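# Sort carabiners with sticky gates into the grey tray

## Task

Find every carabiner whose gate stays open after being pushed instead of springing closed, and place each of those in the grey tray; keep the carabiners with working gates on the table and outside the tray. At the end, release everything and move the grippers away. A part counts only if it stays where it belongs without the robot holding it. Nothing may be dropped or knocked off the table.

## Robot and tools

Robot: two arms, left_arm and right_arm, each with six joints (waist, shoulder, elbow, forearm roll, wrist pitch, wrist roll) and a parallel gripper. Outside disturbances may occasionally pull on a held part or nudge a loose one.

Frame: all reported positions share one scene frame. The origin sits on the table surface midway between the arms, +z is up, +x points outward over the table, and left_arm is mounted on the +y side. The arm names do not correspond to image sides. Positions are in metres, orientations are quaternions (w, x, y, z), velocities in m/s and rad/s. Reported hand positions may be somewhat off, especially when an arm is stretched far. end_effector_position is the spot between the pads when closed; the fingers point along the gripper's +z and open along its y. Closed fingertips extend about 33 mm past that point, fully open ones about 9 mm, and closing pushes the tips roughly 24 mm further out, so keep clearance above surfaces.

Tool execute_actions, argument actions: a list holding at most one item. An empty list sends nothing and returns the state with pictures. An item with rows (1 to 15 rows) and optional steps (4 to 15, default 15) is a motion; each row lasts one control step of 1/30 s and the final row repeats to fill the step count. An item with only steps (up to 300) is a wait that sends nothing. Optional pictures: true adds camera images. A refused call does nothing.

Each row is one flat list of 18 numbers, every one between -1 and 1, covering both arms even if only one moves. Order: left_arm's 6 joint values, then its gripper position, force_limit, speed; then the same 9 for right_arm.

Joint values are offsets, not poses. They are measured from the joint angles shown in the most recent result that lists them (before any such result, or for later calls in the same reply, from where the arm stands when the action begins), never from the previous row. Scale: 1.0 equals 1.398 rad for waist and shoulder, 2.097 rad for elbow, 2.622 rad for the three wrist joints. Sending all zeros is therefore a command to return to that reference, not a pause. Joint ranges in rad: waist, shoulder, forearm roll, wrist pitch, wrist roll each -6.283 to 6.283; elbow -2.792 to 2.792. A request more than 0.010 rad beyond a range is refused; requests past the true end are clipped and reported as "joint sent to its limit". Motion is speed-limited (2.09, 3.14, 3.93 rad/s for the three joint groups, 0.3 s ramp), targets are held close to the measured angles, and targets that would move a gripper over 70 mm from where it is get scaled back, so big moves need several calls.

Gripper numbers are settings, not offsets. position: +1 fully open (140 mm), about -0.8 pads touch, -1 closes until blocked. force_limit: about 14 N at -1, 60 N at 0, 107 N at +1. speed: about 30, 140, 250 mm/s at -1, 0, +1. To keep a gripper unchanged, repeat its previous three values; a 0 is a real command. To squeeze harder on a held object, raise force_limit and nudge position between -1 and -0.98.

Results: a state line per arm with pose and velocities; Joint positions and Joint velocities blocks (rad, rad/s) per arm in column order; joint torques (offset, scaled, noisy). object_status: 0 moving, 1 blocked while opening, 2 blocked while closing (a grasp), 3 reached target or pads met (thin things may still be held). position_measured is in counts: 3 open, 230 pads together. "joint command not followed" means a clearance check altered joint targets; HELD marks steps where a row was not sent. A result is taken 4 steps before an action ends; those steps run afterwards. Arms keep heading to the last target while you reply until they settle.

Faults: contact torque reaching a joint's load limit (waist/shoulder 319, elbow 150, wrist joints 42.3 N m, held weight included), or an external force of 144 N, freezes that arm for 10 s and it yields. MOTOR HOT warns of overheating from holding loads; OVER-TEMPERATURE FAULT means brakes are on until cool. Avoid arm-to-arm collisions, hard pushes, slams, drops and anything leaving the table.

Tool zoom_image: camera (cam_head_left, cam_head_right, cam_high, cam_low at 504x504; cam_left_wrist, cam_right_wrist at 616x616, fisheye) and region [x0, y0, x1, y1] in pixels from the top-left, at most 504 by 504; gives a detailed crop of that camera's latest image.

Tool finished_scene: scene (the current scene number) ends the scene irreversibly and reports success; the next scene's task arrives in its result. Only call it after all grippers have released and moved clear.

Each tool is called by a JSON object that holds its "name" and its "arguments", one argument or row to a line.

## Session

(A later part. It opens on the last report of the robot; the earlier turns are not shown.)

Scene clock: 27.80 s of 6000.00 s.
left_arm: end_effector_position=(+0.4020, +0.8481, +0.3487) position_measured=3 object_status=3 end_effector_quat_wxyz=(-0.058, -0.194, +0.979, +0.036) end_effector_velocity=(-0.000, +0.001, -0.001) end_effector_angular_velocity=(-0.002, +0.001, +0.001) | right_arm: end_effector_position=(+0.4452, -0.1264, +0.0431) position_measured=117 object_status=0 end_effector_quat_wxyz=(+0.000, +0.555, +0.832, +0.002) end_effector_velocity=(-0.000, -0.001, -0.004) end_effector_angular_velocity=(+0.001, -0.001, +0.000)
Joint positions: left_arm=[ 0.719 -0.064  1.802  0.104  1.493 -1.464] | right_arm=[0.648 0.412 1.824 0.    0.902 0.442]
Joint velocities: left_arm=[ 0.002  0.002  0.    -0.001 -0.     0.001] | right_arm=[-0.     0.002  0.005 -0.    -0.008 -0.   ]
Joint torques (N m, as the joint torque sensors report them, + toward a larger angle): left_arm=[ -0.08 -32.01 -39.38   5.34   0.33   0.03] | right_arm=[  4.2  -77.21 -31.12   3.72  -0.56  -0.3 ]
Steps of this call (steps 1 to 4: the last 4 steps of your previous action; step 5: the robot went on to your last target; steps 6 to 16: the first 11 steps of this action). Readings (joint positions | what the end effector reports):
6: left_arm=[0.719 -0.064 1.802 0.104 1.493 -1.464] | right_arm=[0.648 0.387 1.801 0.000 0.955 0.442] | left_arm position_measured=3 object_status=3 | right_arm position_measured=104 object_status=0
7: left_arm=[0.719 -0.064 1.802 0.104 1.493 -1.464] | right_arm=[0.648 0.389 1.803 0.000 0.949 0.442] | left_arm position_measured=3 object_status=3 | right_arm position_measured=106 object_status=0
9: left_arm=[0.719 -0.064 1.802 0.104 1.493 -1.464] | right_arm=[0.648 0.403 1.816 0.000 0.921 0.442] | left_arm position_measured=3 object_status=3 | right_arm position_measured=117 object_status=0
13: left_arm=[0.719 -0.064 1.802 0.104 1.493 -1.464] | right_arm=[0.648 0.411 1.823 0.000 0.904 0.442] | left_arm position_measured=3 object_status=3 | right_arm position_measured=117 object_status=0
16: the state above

{"name": "execute_actions", "arguments": {
  "actions": [
    {"rows":[[0,0,0,0,0,0,1,0,0,0,0,0,0,0,0,-0.1,-0.5,-0.5]],"steps":15}
  ]
}}

{"name": "execute_actions", "arguments": {
  "actions": [
    {"rows":[[0,0,0,0,0,0,1,0,0,0,-0.001,-0.0005,0,0.001,0,-0.27,-0.5,-0.7]],"steps":15}
  ],
  "pictures": true
}}

{"name": "zoom_image", "arguments": {
  "camera": "cam_right_wrist",
  "region": [200,180,420,400]
}}

Scene clock: 28.30 s of 6000.00 s.
left_arm: end_effector_position=(+0.4020, +0.8481, +0.3487) position_measured=3 object_status=3 end_effector_quat_wxyz=(-0.058, -0.194, +0.979, +0.036) end_effector_velocity=(+0.001, -0.001, -0.001) end_effector_angular_velocity=(-0.003, +0.001, +0.001) | right_arm: end_effector_position=(+0.4452, -0.1265, +0.0429) position_measured=141 object_status=0 end_effector_quat_wxyz=(+0.000, +0.555, +0.832, +0.002) end_effector_velocity=(+0.000, +0.000, +0.001) end_effector_angular_velocity=(+0.001, -0.001, +0.000)
Joint positions: left_arm=[ 0.719 -0.064  1.802  0.104  1.493 -1.464] | right_arm=[0.648 0.412 1.824 0.    0.902 0.442]
Joint velocities: left_arm=[-0.001  0.002 -0.    -0.002  0.    -0.002] | right_arm=[-0.    -0.002 -0.    -0.     0.    -0.   ]
Joint torques (N m, as the joint torque sensors report them, + toward a larger angle): left_arm=[ -0.7  -32.21 -38.88   5.42   0.33  -0.02] | right_arm=[  3.27 -75.24 -32.28   3.7   -0.3   -0.24]
Steps of this call (steps 1 to 4: the last 4 steps of your previous action; steps 5 to 15: the first 11 steps of this action). Readings (joint positions | what the end effector reports):
5: left_arm=[0.719 -0.064 1.802 0.104 1.493 -1.464] | right_arm=[0.648 0.412 1.824 0.000 0.902 0.442] | left_arm position_measured=3 object_status=3 | right_arm position_measured=117 object_status=0
6: left_arm=[0.719 -0.064 1.802 0.104 1.493 -1.464] | right_arm=[0.648 0.412 1.824 0.000 0.902 0.442] | left_arm position_measured=3 object_status=3 | right_arm position_measured=118 object_status=0
8: left_arm=[0.719 -0.064 1.802 0.104 1.493 -1.464] | right_arm=[0.648 0.412 1.824 0.000 0.902 0.442] | left_arm position_measured=3 object_status=3 | right_arm position_measured=127 object_status=0
12: left_arm=[0.719 -0.064 1.802 0.104 1.493 -1.464] | right_arm=[0.648 0.412 1.824 0.000 0.902 0.442] | left_arm position_measured=3 object_status=3 | right_arm position_measured=141 object_status=0
15: the state above

Scene clock: 28.80 s of 6000.00 s.
left_arm: end_effector_position=(+0.4020, +0.8481, +0.3487) position_measured=3 object_status=3 end_effector_quat_wxyz=(-0.058, -0.194, +0.979, +0.036) end_effector_velocity=(+0.000, -0.001, -0.000) end_effector_angular_velocity=(-0.001, -0.000, -0.000) | right_arm: end_effector_position=(+0.4452, -0.1265, +0.0444) position_measured=163 object_status=0 end_effector_quat_wxyz=(+0.000, +0.555, +0.832, +0.002) end_effector_velocity=(+0.000, +0.000, +0.000) end_effector_angular_velocity=(-0.000, +0.000, +0.000)
Joint positions: left_arm=[ 0.719 -0.064  1.802  0.104  1.493 -1.464] | right_arm=[0.648 0.411 1.823 0.    0.905 0.442]
Joint velocities: left_arm=[-0.001  0.    -0.    -0.001 -0.     0.   ] | right_arm=[-0.     0.    -0.    -0.     0.001 -0.   ]
Joint torques (N m, as the joint torque sensors report them, + toward a larger angle): left_arm=[ -0.44 -32.23 -39.53   5.45   0.38   0.08] | right_arm=[  2.15 -74.32 -31.94   3.62  -0.24  -0.42]
Steps of this call (steps 1 to 4: the last 4 steps of your previous action; steps 5 to 15: the first 11 steps of this action, its rows measured from where the robot was after step 4). Readings (joint positions | what the end effector reports):
4: left_arm=[0.719 -0.064 1.802 0.104 1.493 -1.464] | right_arm=[0.648 0.412 1.824 0.000 0.902 0.442] | left_arm position_measured=3 object_status=3 | right_arm position_measured=141 object_status=3
5: left_arm=[0.719 -0.064 1.802 0.104 1.493 -1.464] | right_arm=[0.648 0.412 1.824 0.000 0.902 0.442] | left_arm position_measured=3 object_status=3 | right_arm position_measured=141 object_status=0
6: left_arm=[0.719 -0.064 1.802 0.104 1.493 -1.464] | right_arm=[0.648 0.412 1.824 0.000 0.903 0.442] | left_arm position_measured=3 object_status=3 | right_arm position_measured=143 object_status=0
8: left_arm=[0.719 -0.064 1.802 0.104 1.493 -1.464] | right_arm=[0.648 0.411 1.823 0.000 0.904 0.442] | left_arm position_measured=3 object_status=3 | right_arm position_measured=149 object_status=0
12: left_arm=[0.719 -0.064 1.802 0.104 1.493 -1.464] | right_arm=[0.648 0.411 1.823 0.000 0.905 0.442] | left_arm position_measured=3 object_status=3 | right_arm position_measured=162 object_status=0
15: the state above

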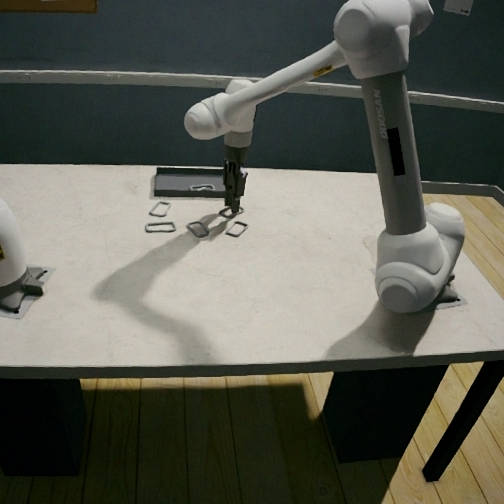

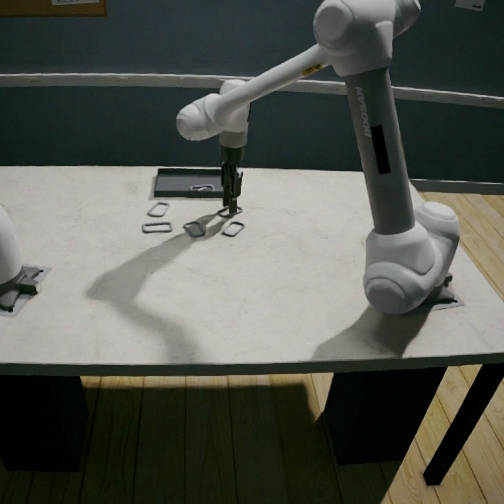

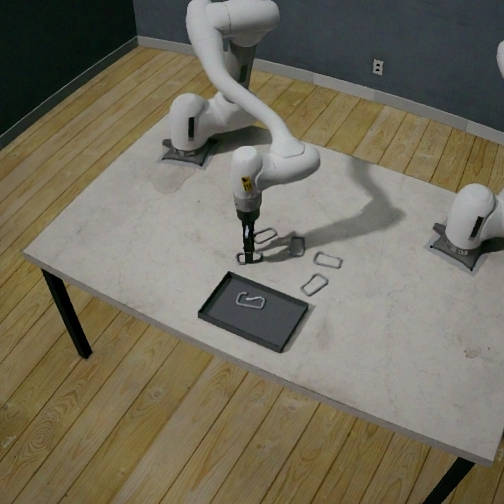

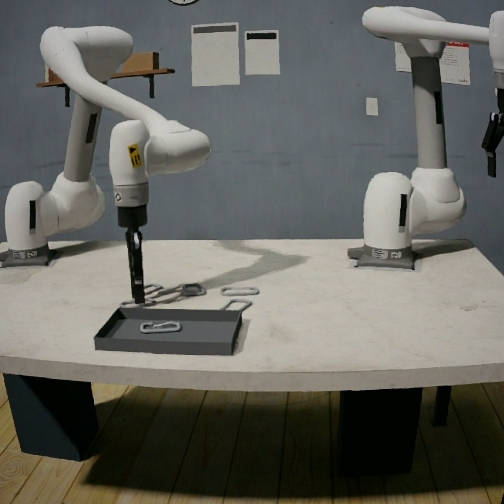

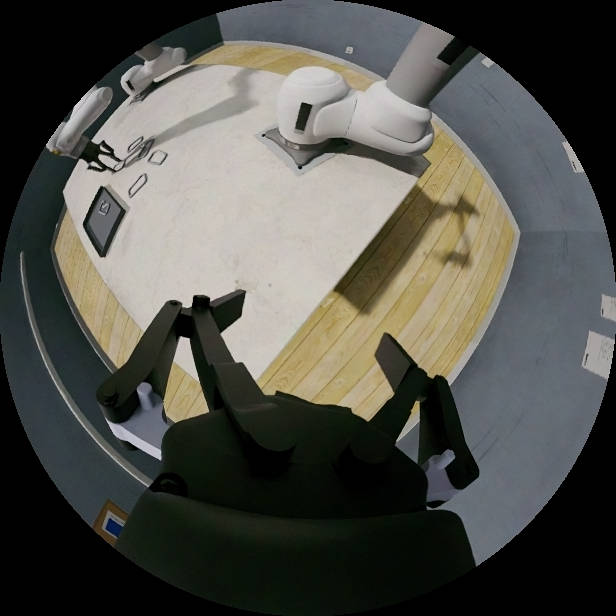

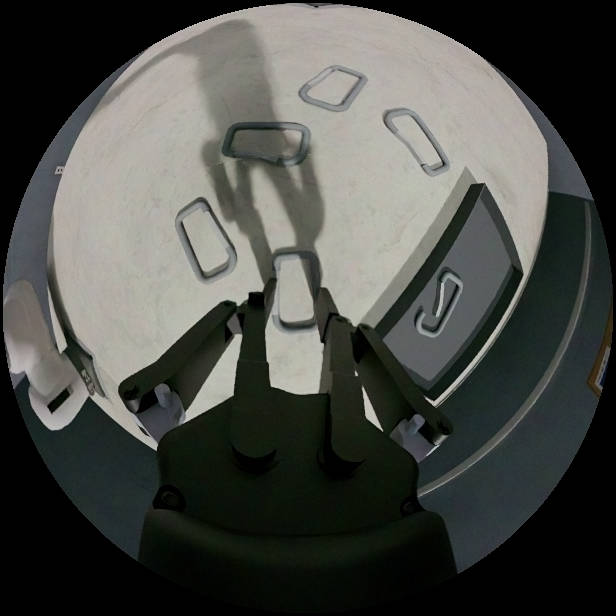

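Region (200, 180, 420, 400) of cam_right_wrist's 616x616 image, scaled by 2.291, with more detail than that image has.

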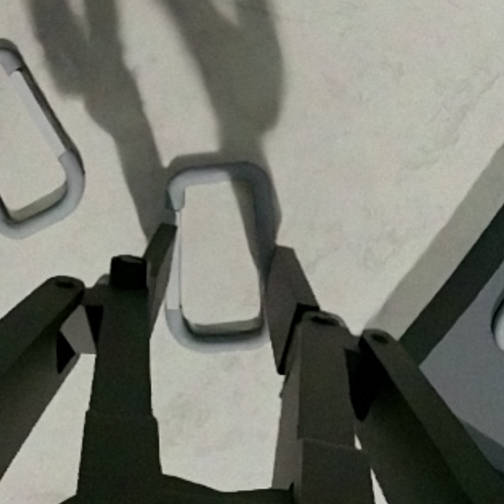

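{"name": "execute_actions", "arguments": {
  "actions": [
    {"rows":[[0,0,0,0,0,0,1,0,0,0,0,0,0,0,0,-0.42,-0.5,-0.7]],"steps":15}
  ],
  "pictures": true
}}

{"name": "zoom_image", "arguments": {
  "camera": "cam_right_wrist",
  "region": [200,180,420,400]
}}

Scene clock: 29.33 s of 6000.00 s.
left_arm: end_effector_position=(+0.4020, +0.8481, +0.3487) position_measured=3 object_status=3 end_effector_quat_wxyz=(-0.058, -0.194, +0.979, +0.036) end_effector_velocity=(+0.000, -0.000, -0.000) end_effector_angular_velocity=(-0.000, -0.000, +0.000) | right_arm: end_effector_position=(+0.4452, -0.1265, +0.0444) position_measured=182 object_status=0 end_effector_quat_wxyz=(+0.000, +0.555, +0.832, +0.002) end_effector_velocity=(-0.000, +0.000, +0.000) end_effector_angular_velocity=(-0.000, -0.001, +0.000)
Joint positions: left_arm=[ 0.719 -0.064  1.802  0.104  1.493 -1.464] | right_arm=[0.648 0.411 1.823 0.    0.905 0.442]
Joint velocities: left_arm=[ 0.  0. -0. -0. -0.  0.] | right_arm=[ 0.    -0.    -0.    -0.001  0.     0.   ]
Joint torques (N m, as the joint torque sensors report them, + toward a larger angle): left_arm=[ -0.02 -33.24 -39.26   5.46   0.41  -0.01] | right_arm=[  3.33 -75.5  -31.58   3.5   -0.06  -0.27]
Steps of this call (steps 1 to 4: the last 4 steps of your previous action; step 5: the robot went on to your last target; steps 6 to 16: the first 11 steps of this action). Readings (joint positions | what the end effector reports):
6: left_arm=[0.719 -0.064 1.802 0.104 1.493 -1.464] | right_arm=[0.648 0.411 1.823 0.000 0.905 0.442] | left_arm position_measured=3 object_status=3 | right_arm position_measured=163 object_status=0
7: left_arm=[0.719 -0.064 1.802 0.104 1.493 -1.464] | right_arm=[0.648 0.411 1.823 0.000 0.905 0.442] | left_arm position_measured=3 object_status=3 | right_arm position_measured=164 object_status=0
9: left_arm=[0.719 -0.064 1.802 0.104 1.493 -1.464] | right_arm=[0.648 0.411 1.823 0.000 0.905 0.442] | left_arm position_measured=3 object_status=3 | right_arm position_measured=171 object_status=0
13: left_arm=[0.719 -0.064 1.802 0.104 1.493 -1.464] | right_arm=[0.648 0.411 1.823 0.000 0.905 0.442] | left_arm position_measured=3 object_status=3 | right_arm position_measured=182 object_status=0
16: the state above

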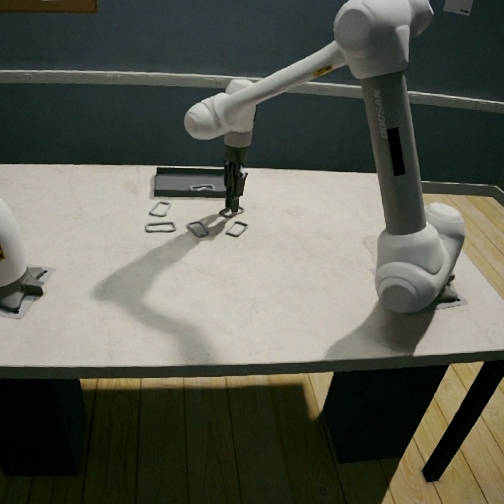

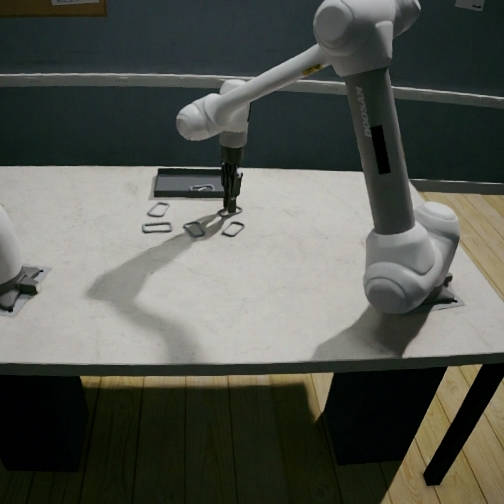

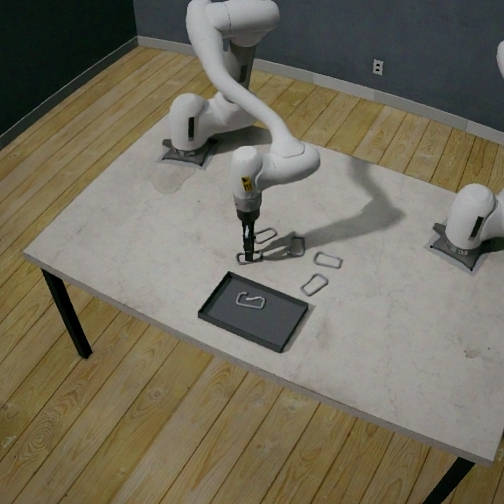

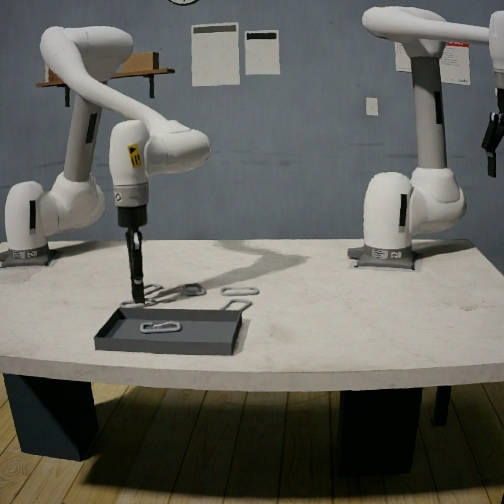

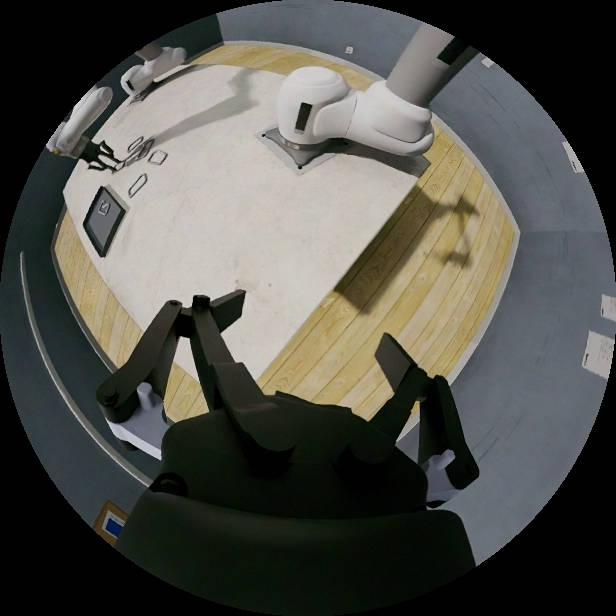

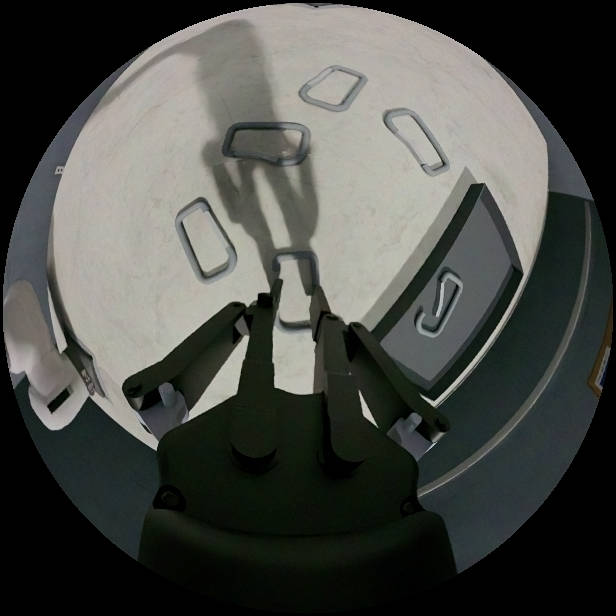

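Region (200, 180, 420, 400) of cam_right_wrist's 616x616 image, scaled by 2.291, with more detail than that image has.

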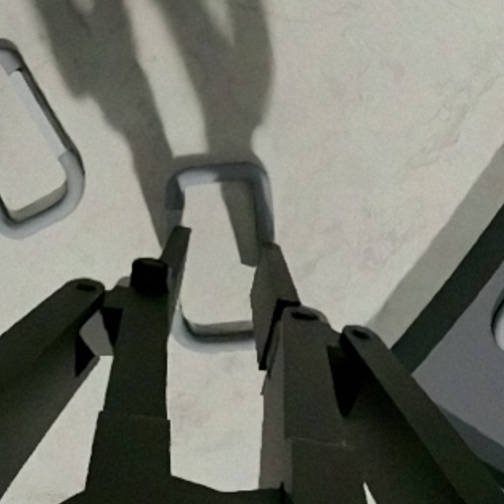

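{"name": "execute_actions", "arguments": {
  "actions": [
    {"rows":[[0,0,0,0,0,0,1,0,0,0,0,0,0,0,0,-0.1,-0.5,0.3],[0,0,0,0,0,0,1,0,0,0,0,0,0,0,0,-0.1,-0.5,0.3],[0,0,0,0,0,0,1,0,0,0,0,0,0,0,0,-0.1,-0.5,0.3],[0,0,0,0,0,0,1,0,0,0,0,0,0,0,0,-0.1,-0.5,0.3],[0,0,0,0,0,0,1,0,0,0,0,0,0,0,0,-0.1,-0.5,0.3],[0,0,0,0,0,0,1,0,0,0,0,0,0,0,0,-0.1,-0.5,0.3],[0,0,0,0,0,0,1,0,0,0,0.0022,0.0012,0,-0.0022,0,-0.1,-0.5,0.3]],"steps":15}
  ]
}}

{"name": "execute_actions", "arguments": {
  "actions": [
    {"rows":[[0,0,0,0,0,0,1,0,0,0,0,0,0,0,0,-0.27,-0.5,-0.7]],"steps":15}
  ]
}}

Scene clock: 29.90 s of 6000.00 s.
left_arm: end_effector_position=(+0.4020, +0.8481, +0.3487) position_measured=3 object_status=3 end_effector_quat_wxyz=(-0.058, -0.194, +0.979, +0.036) end_effector_velocity=(-0.000, +0.001, +0.000) end_effector_angular_velocity=(+0.001, +0.001, +0.000) | right_arm: end_effector_position=(+0.4452, -0.1265, +0.0421) position_measured=141 object_status=0 end_effector_quat_wxyz=(+0.000, +0.555, +0.832, +0.002) end_effector_velocity=(+0.000, -0.001, -0.010) end_effector_angular_velocity=(-0.000, -0.000, +0.000)
Joint positions: left_arm=[ 0.719 -0.064  1.802  0.104  1.493 -1.464] | right_arm=[0.648 0.413 1.825 0.    0.9   0.442]
Joint velocities: left_arm=[ 0.001 -0.     0.     0.001  0.     0.   ] | right_arm=[-0.     0.01   0.007 -0.001 -0.017 -0.001]
Joint torques (N m, as the joint torque sensors report them, + toward a larger angle): left_arm=[ -0.03 -32.94 -38.93   5.45   0.39  -0.02] | right_arm=[  3.2  -76.42 -32.7    3.54  -0.08  -0.42]
Steps of this call (steps 1 to 4: the last 4 steps of your previous action; steps 5 to 6: the robot went on to your last target; steps 7 to 17: the first 11 steps of this action). Readings (joint positions | what the end effector reports):
7: left_arm=[0.719 -0.064 1.802 0.104 1.493 -1.464] | right_arm=[0.648 0.411 1.823 0.000 0.905 0.442] | left_arm position_measured=3 object_status=3 | right_arm position_measured=182 object_status=0
8: left_arm=[0.719 -0.064 1.802 0.104 1.493 -1.464] | right_arm=[0.648 0.411 1.823 0.000 0.905 0.442] | left_arm position_measured=3 object_status=3 | right_arm position_measured=179 object_status=0
10: left_arm=[0.719 -0.064 1.802 0.104 1.493 -1.464] | right_arm=[0.648 0.411 1.823 0.000 0.905 0.442] | left_arm position_measured=3 object_status=3 | right_arm position_measured=160 object_status=0
14: left_arm=[0.719 -0.064 1.802 0.104 1.493 -1.464] | right_arm=[0.648 0.411 1.823 0.000 0.904 0.442] | left_arm position_measured=3 object_status=3 | right_arm position_measured=141 object_status=0
17: the state above

Scene clock: 30.40 s of 6000.00 s.
left_arm: end_effector_position=(+0.4020, +0.8481, +0.3487) position_measured=3 object_status=3 end_effector_quat_wxyz=(-0.058, -0.194, +0.979, +0.036) end_effector_velocity=(+0.000, -0.000, -0.000) end_effector_angular_velocity=(-0.001, -0.000, +0.000) | right_arm: end_effector_position=(+0.4451, -0.1265, +0.0413) position_measured=163 object_status=0 end_effector_quat_wxyz=(+0.000, +0.555, +0.832, +0.002) end_effector_velocity=(-0.000, -0.000, +0.001) end_effector_angular_velocity=(+0.001, -0.001, +0.000)
Joint positions: left_arm=[ 0.719 -0.064  1.802  0.104  1.493 -1.464] | right_arm=[0.648 0.414 1.825 0.    0.899 0.442]
Joint velocities: left_arm=[-0.001  0.     0.    -0.001  0.    -0.001] | right_arm=[ 0.    -0.002  0.    -0.     0.    -0.   ]
Joint torques (N m, as the joint torque sensors report them, + toward a larger angle): left_arm=[ -0.52 -32.34 -39.49   5.41   0.29   0.07] | right_arm=[  2.78 -74.74 -30.87   3.74  -0.48  -0.4 ]
Steps of this call (steps 1 to 4: the last 4 steps of your previous action; steps 5 to 15: the first 11 steps of this action, its rows measured from where the robot was after step 4). Readings (joint positions | what the end effector reports):
4: left_arm=[0.719 -0.064 1.802 0.104 1.493 -1.464] | right_arm=[0.648 0.414 1.825 0.000 0.899 0.442] | left_arm position_measured=3 object_status=3 | right_arm position_measured=141 object_status=3
5: left_arm=[0.719 -0.064 1.802 0.104 1.493 -1.464] | right_arm=[0.648 0.414 1.825 0.000 0.899 0.442] | left_arm position_measured=3 object_status=3 | right_arm position_measured=141 object_status=0
6: left_arm=[0.719 -0.064 1.802 0.104 1.493 -1.464] | right_arm=[0.648 0.414 1.825 0.000 0.899 0.442] | left_arm position_measured=3 object_status=3 | right_arm position_measured=143 object_status=0
8: left_arm=[0.719 -0.064 1.802 0.104 1.493 -1.464] | right_arm=[0.648 0.414 1.825 0.000 0.899 0.442] | left_arm position_measured=3 object_status=3 | right_arm position_measured=149 object_status=0
12: left_arm=[0.719 -0.064 1.802 0.104 1.493 -1.464] | right_arm=[0.648 0.414 1.825 0.000 0.899 0.442] | left_arm position_measured=3 object_status=3 | right_arm position_measured=162 object_status=0
15: the state above

Slight contact at most.

{"name": "execute_actions", "arguments": {
  "actions": [
    {"rows":[[0,0,0,0,0,0,1,0,0,0,0,0,0,0,0,-0.4,-0.5,-0.7]],"steps":15}
  ],
  "pictures": true
}}

{"name": "zoom_image", "arguments": {
  "camera": "cam_right_wrist",
  "region": [200,180,420,400]
}}

Scene clock: 30.93 s of 6000.00 s.
left_arm: end_effector_position=(+0.4020, +0.8481, +0.3487) position_measured=3 object_status=3 end_effector_quat_wxyz=(-0.058, -0.194, +0.979, +0.036) end_effector_velocity=(+0.000, +0.000, -0.000) end_effector_angular_velocity=(+0.000, +0.001, -0.000) | right_arm: end_effector_position=(+0.4451, -0.1265, +0.0413) position_measured=179 object_status=0 end_effector_quat_wxyz=(+0.000, +0.555, +0.832, +0.002) end_effector_velocity=(+0.000, +0.000, -0.000) end_effector_angular_velocity=(+0.000, +0.000, -0.001)
Joint positions: left_arm=[ 0.719 -0.064  1.802  0.104  1.493 -1.464] | right_arm=[0.648 0.414 1.825 0.    0.899 0.442]
Joint velocities: left_arm=[-0.     0.001  0.     0.001 -0.     0.   ] | right_arm=[-0.     0.001 -0.001  0.001 -0.     0.   ]
Joint torques (N m, as the joint torque sensors report them, + toward a larger angle): left_arm=[ -0.05 -31.96 -39.14   5.5    0.39   0.08] | right_arm=[  3.21 -75.72 -31.39   3.48  -0.28  -0.37]
Steps of this call (steps 1 to 4: the last 4 steps of your previous action; step 5: the robot went on to your last target; steps 6 to 16: the first 11 steps of this action). Readings (joint positions | what the end effector reports):
6: left_arm=[0.719 -0.064 1.802 0.104 1.493 -1.464] | right_arm=[0.648 0.414 1.825 0.000 0.899 0.442] | left_arm position_measured=3 object_status=3 | right_arm position_measured=163 object_status=0
7: left_arm=[0.719 -0.064 1.802 0.104 1.493 -1.464] | right_arm=[0.648 0.414 1.825 0.000 0.899 0.442] | left_arm position_measured=3 object_status=3 | right_arm position_measured=164 object_status=0
9: left_arm=[0.719 -0.064 1.802 0.104 1.493 -1.464] | right_arm=[0.648 0.414 1.825 0.000 0.899 0.442] | left_arm position_measured=3 object_status=3 | right_arm position_measured=171 object_status=0
13: left_arm=[0.719 -0.064 1.802 0.104 1.493 -1.464] | right_arm=[0.648 0.414 1.825 0.000 0.899 0.442] | left_arm position_measured=3 object_status=3 | right_arm position_measured=179 object_status=0
16: the state above

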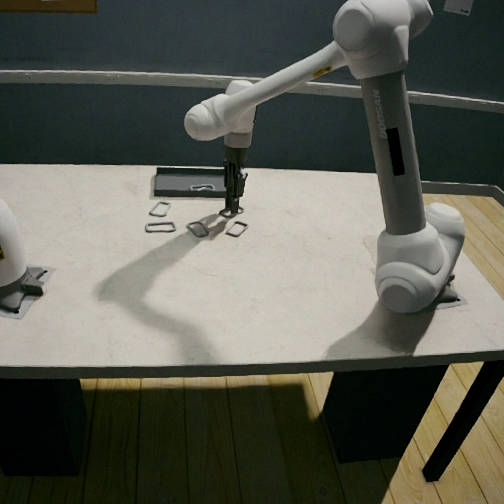

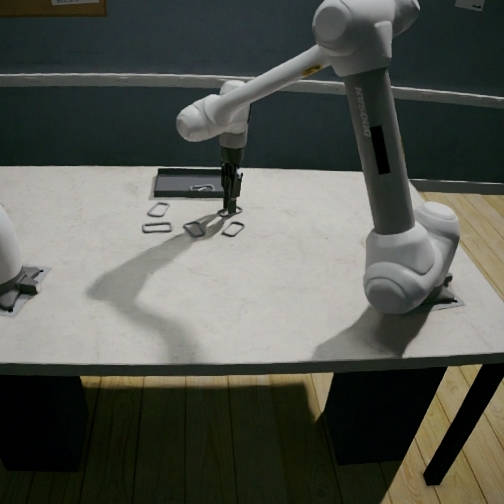

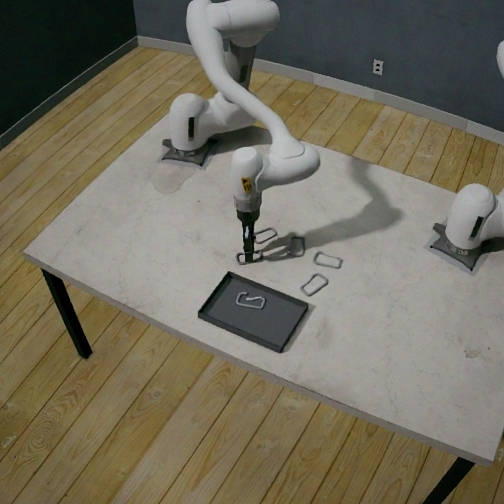

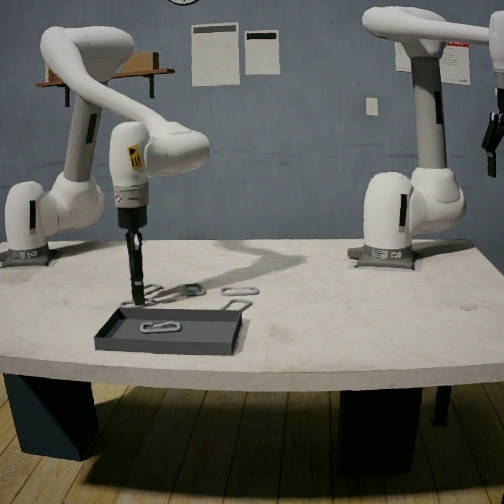

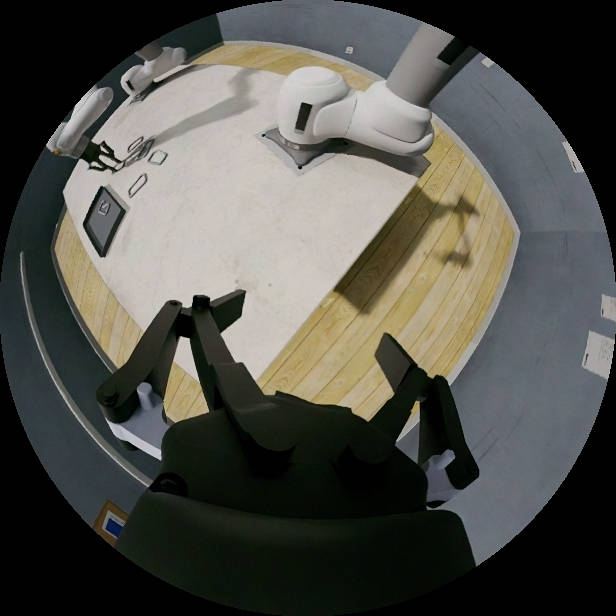

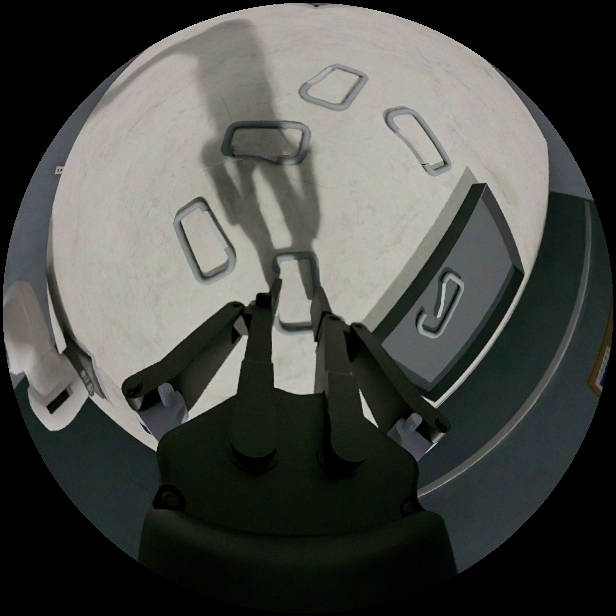

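Region (200, 180, 420, 400) of cam_right_wrist's 616x616 image, scaled by 2.291, with more detail than that image has.

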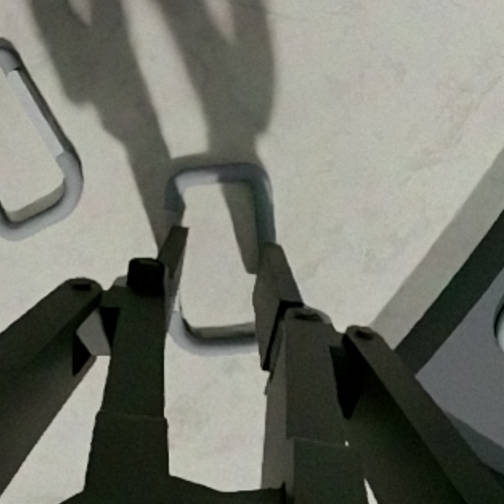

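{"name": "execute_actions", "arguments": {
  "actions": [
    {"rows":[[0,0,0,0,0,0,1,0,0,0,0,0,0,0,0,0,-0.5,0.3],[0,0,0,0,0,0,1,0,0,0,0,0,0,0,0,0,-0.5,0.3],[0,0,0,0,0,0,1,0,0,0,0,0,0,0,0,0,-0.5,0.3],[0,0,0,0,0,0,1,0,0,0,0,0,0,0,0,0,-0.5,0.3],[0,0,0,0,0,0,1,0,0,0,0,0,0,0,0,0,-0.5,0.3],[0,0,0,0,0,0,1,0,0,0,0,0,0,0,0,0,-0.5,0.3],[0,0,0,0,0,0,1,0,0,0,0.0018,0.001,0,-0.0018,0,0,-0.5,0.3]],"steps":15}
  ]
}}

{"name": "execute_actions", "arguments": {
  "actions": [
    {"rows":[[0,0,0,0,0,0,1,0,0,0,0,0,0,0,0,-0.1,-0.5,-0.7]],"steps":15}
  ],
  "pictures": true
}}

{"name": "zoom_image", "arguments": {
  "camera": "cam_right_wrist",
  "region": [200,180,420,400]
}}

Scene clock: 31.63 s of 6000.00 s.
left_arm: end_effector_position=(+0.4020, +0.8481, +0.3487) position_measured=3 object_status=3 end_effector_quat_wxyz=(-0.058, -0.194, +0.979, +0.036) end_effector_velocity=(+0.000, -0.001, +0.000) end_effector_angular_velocity=(+0.001, -0.000, -0.003) | right_arm: end_effector_position=(+0.4451, -0.1266, +0.0393) position_measured=129 object_status=0 end_effector_quat_wxyz=(+0.000, +0.555, +0.832, +0.002) end_effector_velocity=(-0.001, -0.000, -0.007) end_effector_angular_velocity=(+0.000, -0.001, +0.000)
Joint positions: left_arm=[ 0.719 -0.064  1.802  0.104  1.493 -1.464] | right_arm=[0.648 0.416 1.827 0.    0.895 0.442]
Joint velocities: left_arm=[-0.002 -0.001 -0.     0.001 -0.     0.   ] | right_arm=[ 0.     0.006  0.007 -0.    -0.013  0.   ]
Joint torques (N m, as the joint torque sensors report them, + toward a larger angle): left_arm=[ -0.27 -31.95 -39.28   5.57   0.4    0.02] | right_arm=[  3.99 -78.6  -32.09   3.56  -0.3   -0.43]
Steps of this call (steps 1 to 4: the last 4 steps of your previous action; steps 5 to 10: the robot went on to your last target; steps 11 to 21: the first 11 steps of this action). Readings (joint positions | what the end effector reports):
11: left_arm=[0.719 -0.064 1.802 0.104 1.493 -1.464] | right_arm=[0.648 0.414 1.825 0.000 0.899 0.442] | left_arm position_measured=3 object_status=3 | right_arm position_measured=179 object_status=0
12: left_arm=[0.719 -0.064 1.802 0.104 1.493 -1.464] | right_arm=[0.648 0.414 1.825 0.000 0.899 0.442] | left_arm position_measured=3 object_status=3 | right_arm position_measured=176 object_status=0
14: left_arm=[0.719 -0.064 1.802 0.104 1.493 -1.464] | right_arm=[0.648 0.414 1.825 0.000 0.899 0.442] | left_arm position_measured=3 object_status=3 | right_arm position_measured=157 object_status=0
18: left_arm=[0.719 -0.064 1.802 0.104 1.493 -1.464] | right_arm=[0.648 0.414 1.826 0.000 0.898 0.442] | left_arm position_measured=3 object_status=3 | right_arm position_measured=129 object_status=0
21: the state above

Scene clock: 32.13 s of 6000.00 s.
left_arm: end_effector_position=(+0.4020, +0.8481, +0.3487) position_measured=3 object_status=3 end_effector_quat_wxyz=(-0.058, -0.194, +0.979, +0.036) end_effector_velocity=(+0.000, -0.000, -0.000) end_effector_angular_velocity=(-0.001, -0.001, +0.001) | right_arm: end_effector_position=(+0.4451, -0.1266, +0.0388) position_measured=141 object_status=0 end_effector_quat_wxyz=(+0.000, +0.555, +0.832, +0.002) end_effector_velocity=(+0.000, -0.000, -0.000) end_effector_angular_velocity=(-0.000, +0.000, +0.000)
Joint positions: left_arm=[ 0.719 -0.064  1.802  0.104  1.493 -1.464] | right_arm=[0.648 0.416 1.828 0.    0.894 0.442]
Joint velocities: left_arm=[-0.     0.    -0.    -0.001 -0.    -0.001] | right_arm=[-0.  0. -0.  0.  0. -0.]
Joint torques (N m, as the joint torque sensors report them, + toward a larger angle): left_arm=[ -0.1  -32.17 -39.02   5.45   0.41  -0.06] | right_arm=[  2.43 -76.74 -31.78   3.66  -0.23  -0.53]
Steps of this call (steps 1 to 4: the last 4 steps of your previous action; steps 5 to 15: the first 11 steps of this action, its rows measured from where the robot was after step 4). Readings (joint positions | what the end effector reports):
4: left_arm=[0.719 -0.064 1.802 0.104 1.493 -1.464] | right_arm=[0.648 0.416 1.828 0.000 0.894 0.442] | left_arm position_measured=3 object_status=3 | right_arm position_measured=129 object_status=3
5: left_arm=[0.719 -0.064 1.802 0.104 1.493 -1.464] | right_arm=[0.648 0.416 1.828 0.000 0.894 0.442] | left_arm position_measured=3 object_status=3 | right_arm position_measured=129 object_status=0
6: left_arm=[0.719 -0.064 1.802 0.104 1.493 -1.464] | right_arm=[0.648 0.416 1.828 0.000 0.894 0.442] | left_arm position_measured=3 object_status=3 | right_arm position_measured=130 object_status=0
8: left_arm=[0.719 -0.064 1.802 0.104 1.493 -1.464] | right_arm=[0.648 0.416 1.828 0.000 0.894 0.442] | left_arm position_measured=3 object_status=3 | right_arm position_measured=136 object_status=0
12: left_arm=[0.719 -0.064 1.802 0.104 1.493 -1.464] | right_arm=[0.648 0.416 1.828 0.000 0.894 0.442] | left_arm position_measured=3 object_status=3 | right_arm position_measured=141 object_status=0
15: the state above

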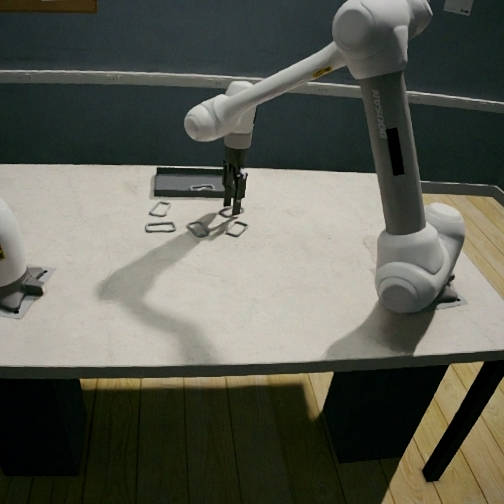

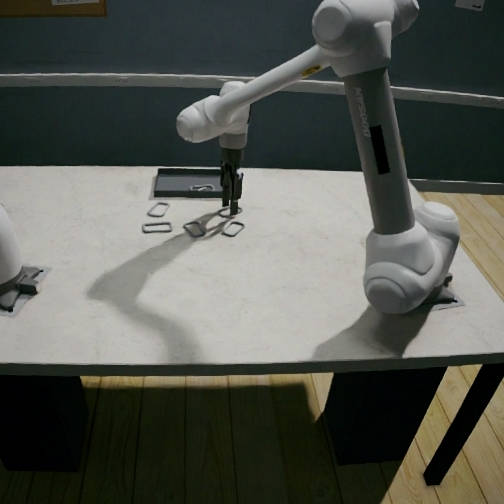

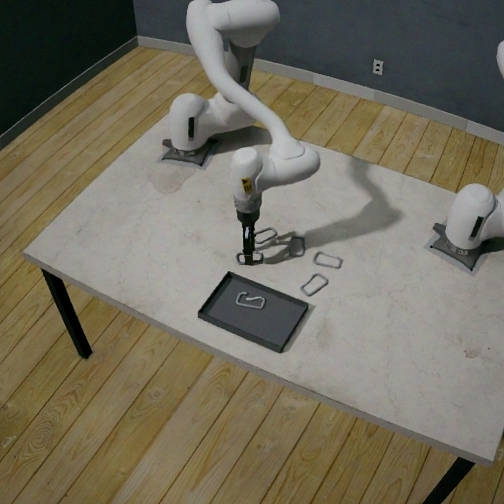

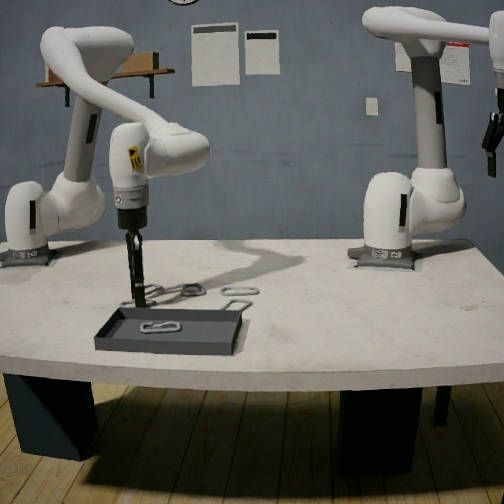

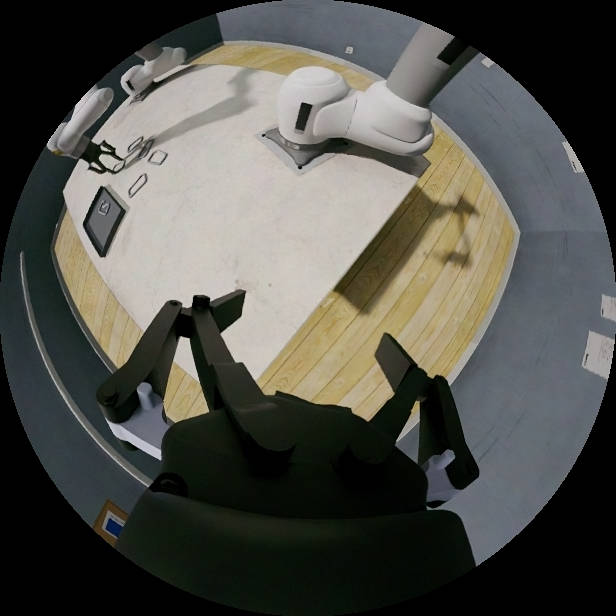

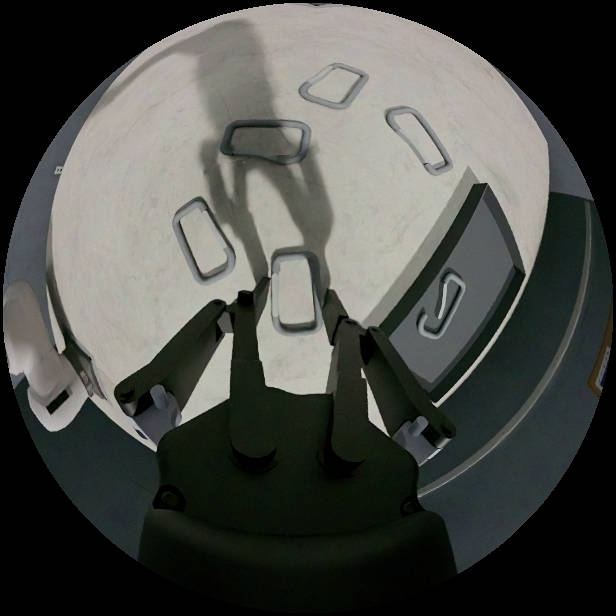

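Region (200, 180, 420, 400) of cam_right_wrist's 616x616 image, scaled by 2.291, with more detail than that image has.

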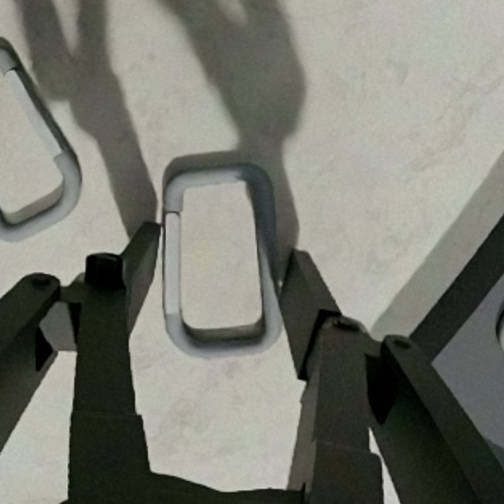

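{"name": "execute_actions", "arguments": {
  "actions": [
    {"rows":[[0,0,0,0,0,0,1,0,0,0,0,0,0,0,0,-0.22,-0.6,-0.8]],"steps":15}
  ]
}}

Scene clock: 32.63 s of 6000.00 s.
left_arm: end_effector_position=(+0.4020, +0.8481, +0.3487) position_measured=3 object_status=3 end_effector_quat_wxyz=(-0.058, -0.194, +0.979, +0.036) end_effector_velocity=(+0.001, -0.000, -0.001) end_effector_angular_velocity=(-0.001, +0.001, +0.000) | right_arm: end_effector_position=(+0.4451, -0.1265, +0.0389) position_measured=156 object_status=0 end_effector_quat_wxyz=(+0.000, +0.555, +0.832, +0.002) end_effector_velocity=(-0.001, -0.000, -0.001) end_effector_angular_velocity=(-0.001, +0.002, -0.000)
Joint positions: left_arm=[ 0.719 -0.064  1.802  0.104  1.493 -1.464] | right_arm=[0.648 0.416 1.827 0.    0.894 0.442]
Joint velocities: left_arm=[-0.001  0.001 -0.    -0.001 -0.    -0.001] | right_arm=[-0.     0.002  0.     0.001  0.    -0.001]
Joint torques (N m, as the joint torque sensors report them, + toward a larger angle): left_arm=[ -0.28 -31.71 -39.36   5.46   0.34   0.02] | right_arm=[ -1.78 -29.06 -10.59   2.26  -5.04  -0.11]
Steps of this call (steps 1 to 4: the last 4 steps of your previous action; steps 5 to 15: the first 11 steps of this action). Readings (joint positions | what the end effector reports):
5: left_arm=[0.719 -0.064 1.802 0.104 1.493 -1.464] | right_arm=[0.648 0.416 1.828 0.000 0.894 0.442] | left_arm position_measured=3 object_status=3 | right_arm position_measured=141 object_status=0
6: left_arm=[0.719 -0.064 1.802 0.104 1.493 -1.464] | right_arm=[0.648 0.416 1.828 0.000 0.894 0.442] | left_arm position_measured=3 object_status=3 | right_arm position_measured=142 object_status=0
8: left_arm=[0.719 -0.064 1.802 0.104 1.493 -1.464] | right_arm=[0.648 0.416 1.828 0.000 0.894 0.442] | left_arm position_measured=3 object_status=3 | right_arm position_measured=148 object_status=0
12: left_arm=[0.719 -0.064 1.802 0.104 1.493 -1.464] | right_arm=[0.648 0.416 1.827 0.000 0.894 0.442] | left_arm position_measured=3 object_status=3 | right_arm position_measured=156 object_status=0
15: the state above

Pressing; raise 1.2 mm.

{"name": "execute_actions", "arguments": {
  "actions": [
    {"rows":[[0,0,0,0,0,0,1,0,0,0,-0.0009,-0.0005,0,0.0009,0,-0.22,-0.6,-0.8]],"steps":10}
  ],
  "pictures": true
}}

{"name": "zoom_image", "arguments": {
  "camera": "cam_right_wrist",
  "region": [200,180,420,400]
}}

Scene clock: 32.97 s of 6000.00 s.
left_arm: end_effector_position=(+0.4020, +0.8481, +0.3487) position_measured=3 object_status=3 end_effector_quat_wxyz=(-0.058, -0.194, +0.979, +0.036) end_effector_velocity=(+0.001, -0.001, -0.000) end_effector_angular_velocity=(-0.000, -0.000, -0.003) | right_arm: end_effector_position=(+0.4450, -0.1267, +0.0397) position_measured=157 object_status=0 end_effector_quat_wxyz=(+0.000, +0.555, +0.832, +0.002) end_effector_velocity=(+0.001, +0.001, +0.003) end_effector_angular_velocity=(+0.000, -0.000, -0.000)
Joint positions: left_arm=[ 0.719 -0.064  1.802  0.104  1.493 -1.464] | right_arm=[0.648 0.415 1.827 0.    0.896 0.442]
Joint velocities: left_arm=[-0.003  0.    -0.    -0.    -0.    -0.   ] | right_arm=[-0.    -0.002 -0.004  0.     0.005  0.   ]
Joint torques (N m, as the joint torque sensors report them, + toward a larger angle): left_arm=[ -0.39 -32.44 -39.26   5.43   0.41   0.  ] | right_arm=[ -0.04 -58.55 -21.58   1.73  -1.08  -0.39]
Steps of this call (steps 1 to 4: the last 4 steps of your previous action; steps 5 to 10: the first 6 steps of this action). Readings (joint positions | what the end effector reports):
5: left_arm=[0.719 -0.064 1.802 0.104 1.493 -1.464] | right_arm=[0.648 0.416 1.827 0.000 0.894 0.442] | left_arm position_measured=3 object_status=3 | right_arm position_measured=156 object_status=2
6: left_arm=[0.719 -0.064 1.802 0.104 1.493 -1.464] | right_arm=[0.648 0.416 1.827 0.000 0.895 0.442] | left_arm position_measured=3 object_status=3 | right_arm position_measured=156 object_status=2
8: left_arm=[0.719 -0.064 1.802 0.104 1.493 -1.464] | right_arm=[0.648 0.415 1.827 0.000 0.896 0.442] | left_arm position_measured=3 object_status=3 | right_arm position_measured=157 object_status=0
10: the state above

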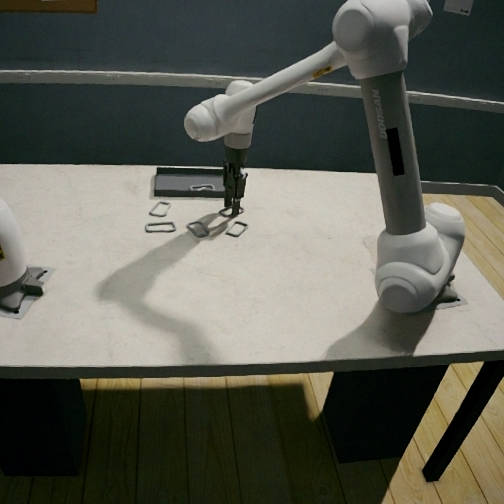

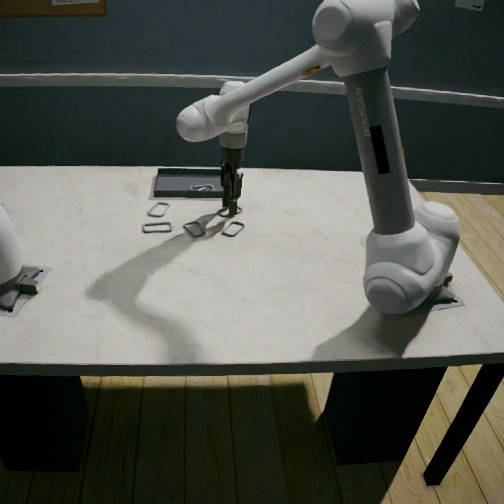

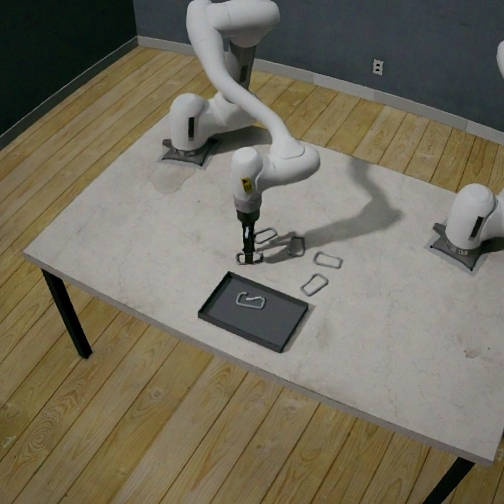

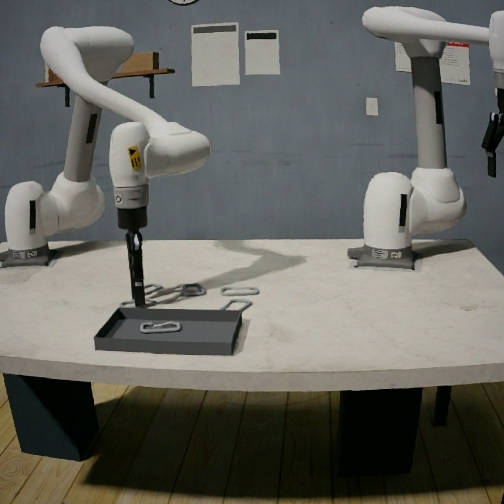

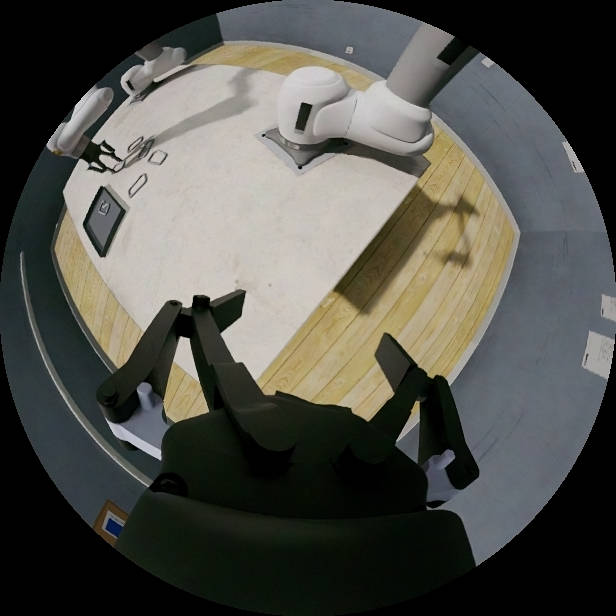

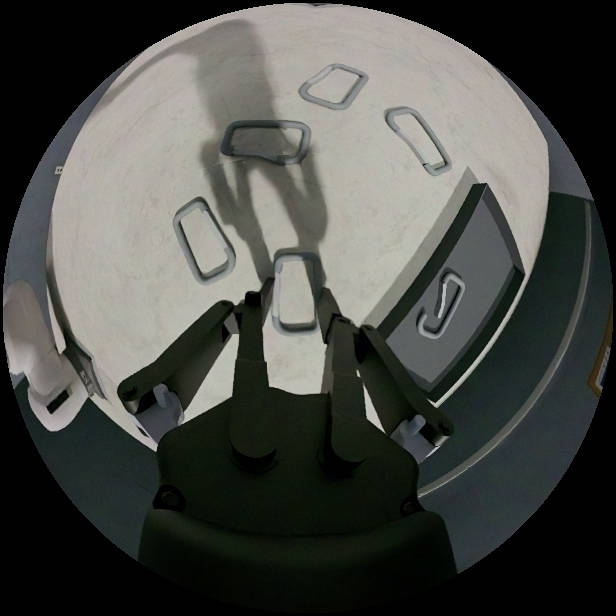

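Region (200, 180, 420, 400) of cam_right_wrist's 616x616 image, scaled by 2.291, with more detail than that image has.

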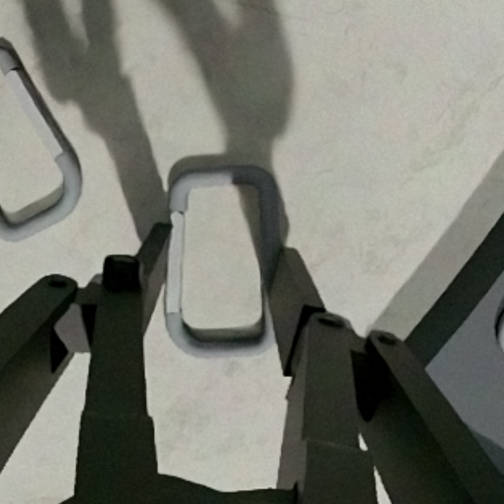

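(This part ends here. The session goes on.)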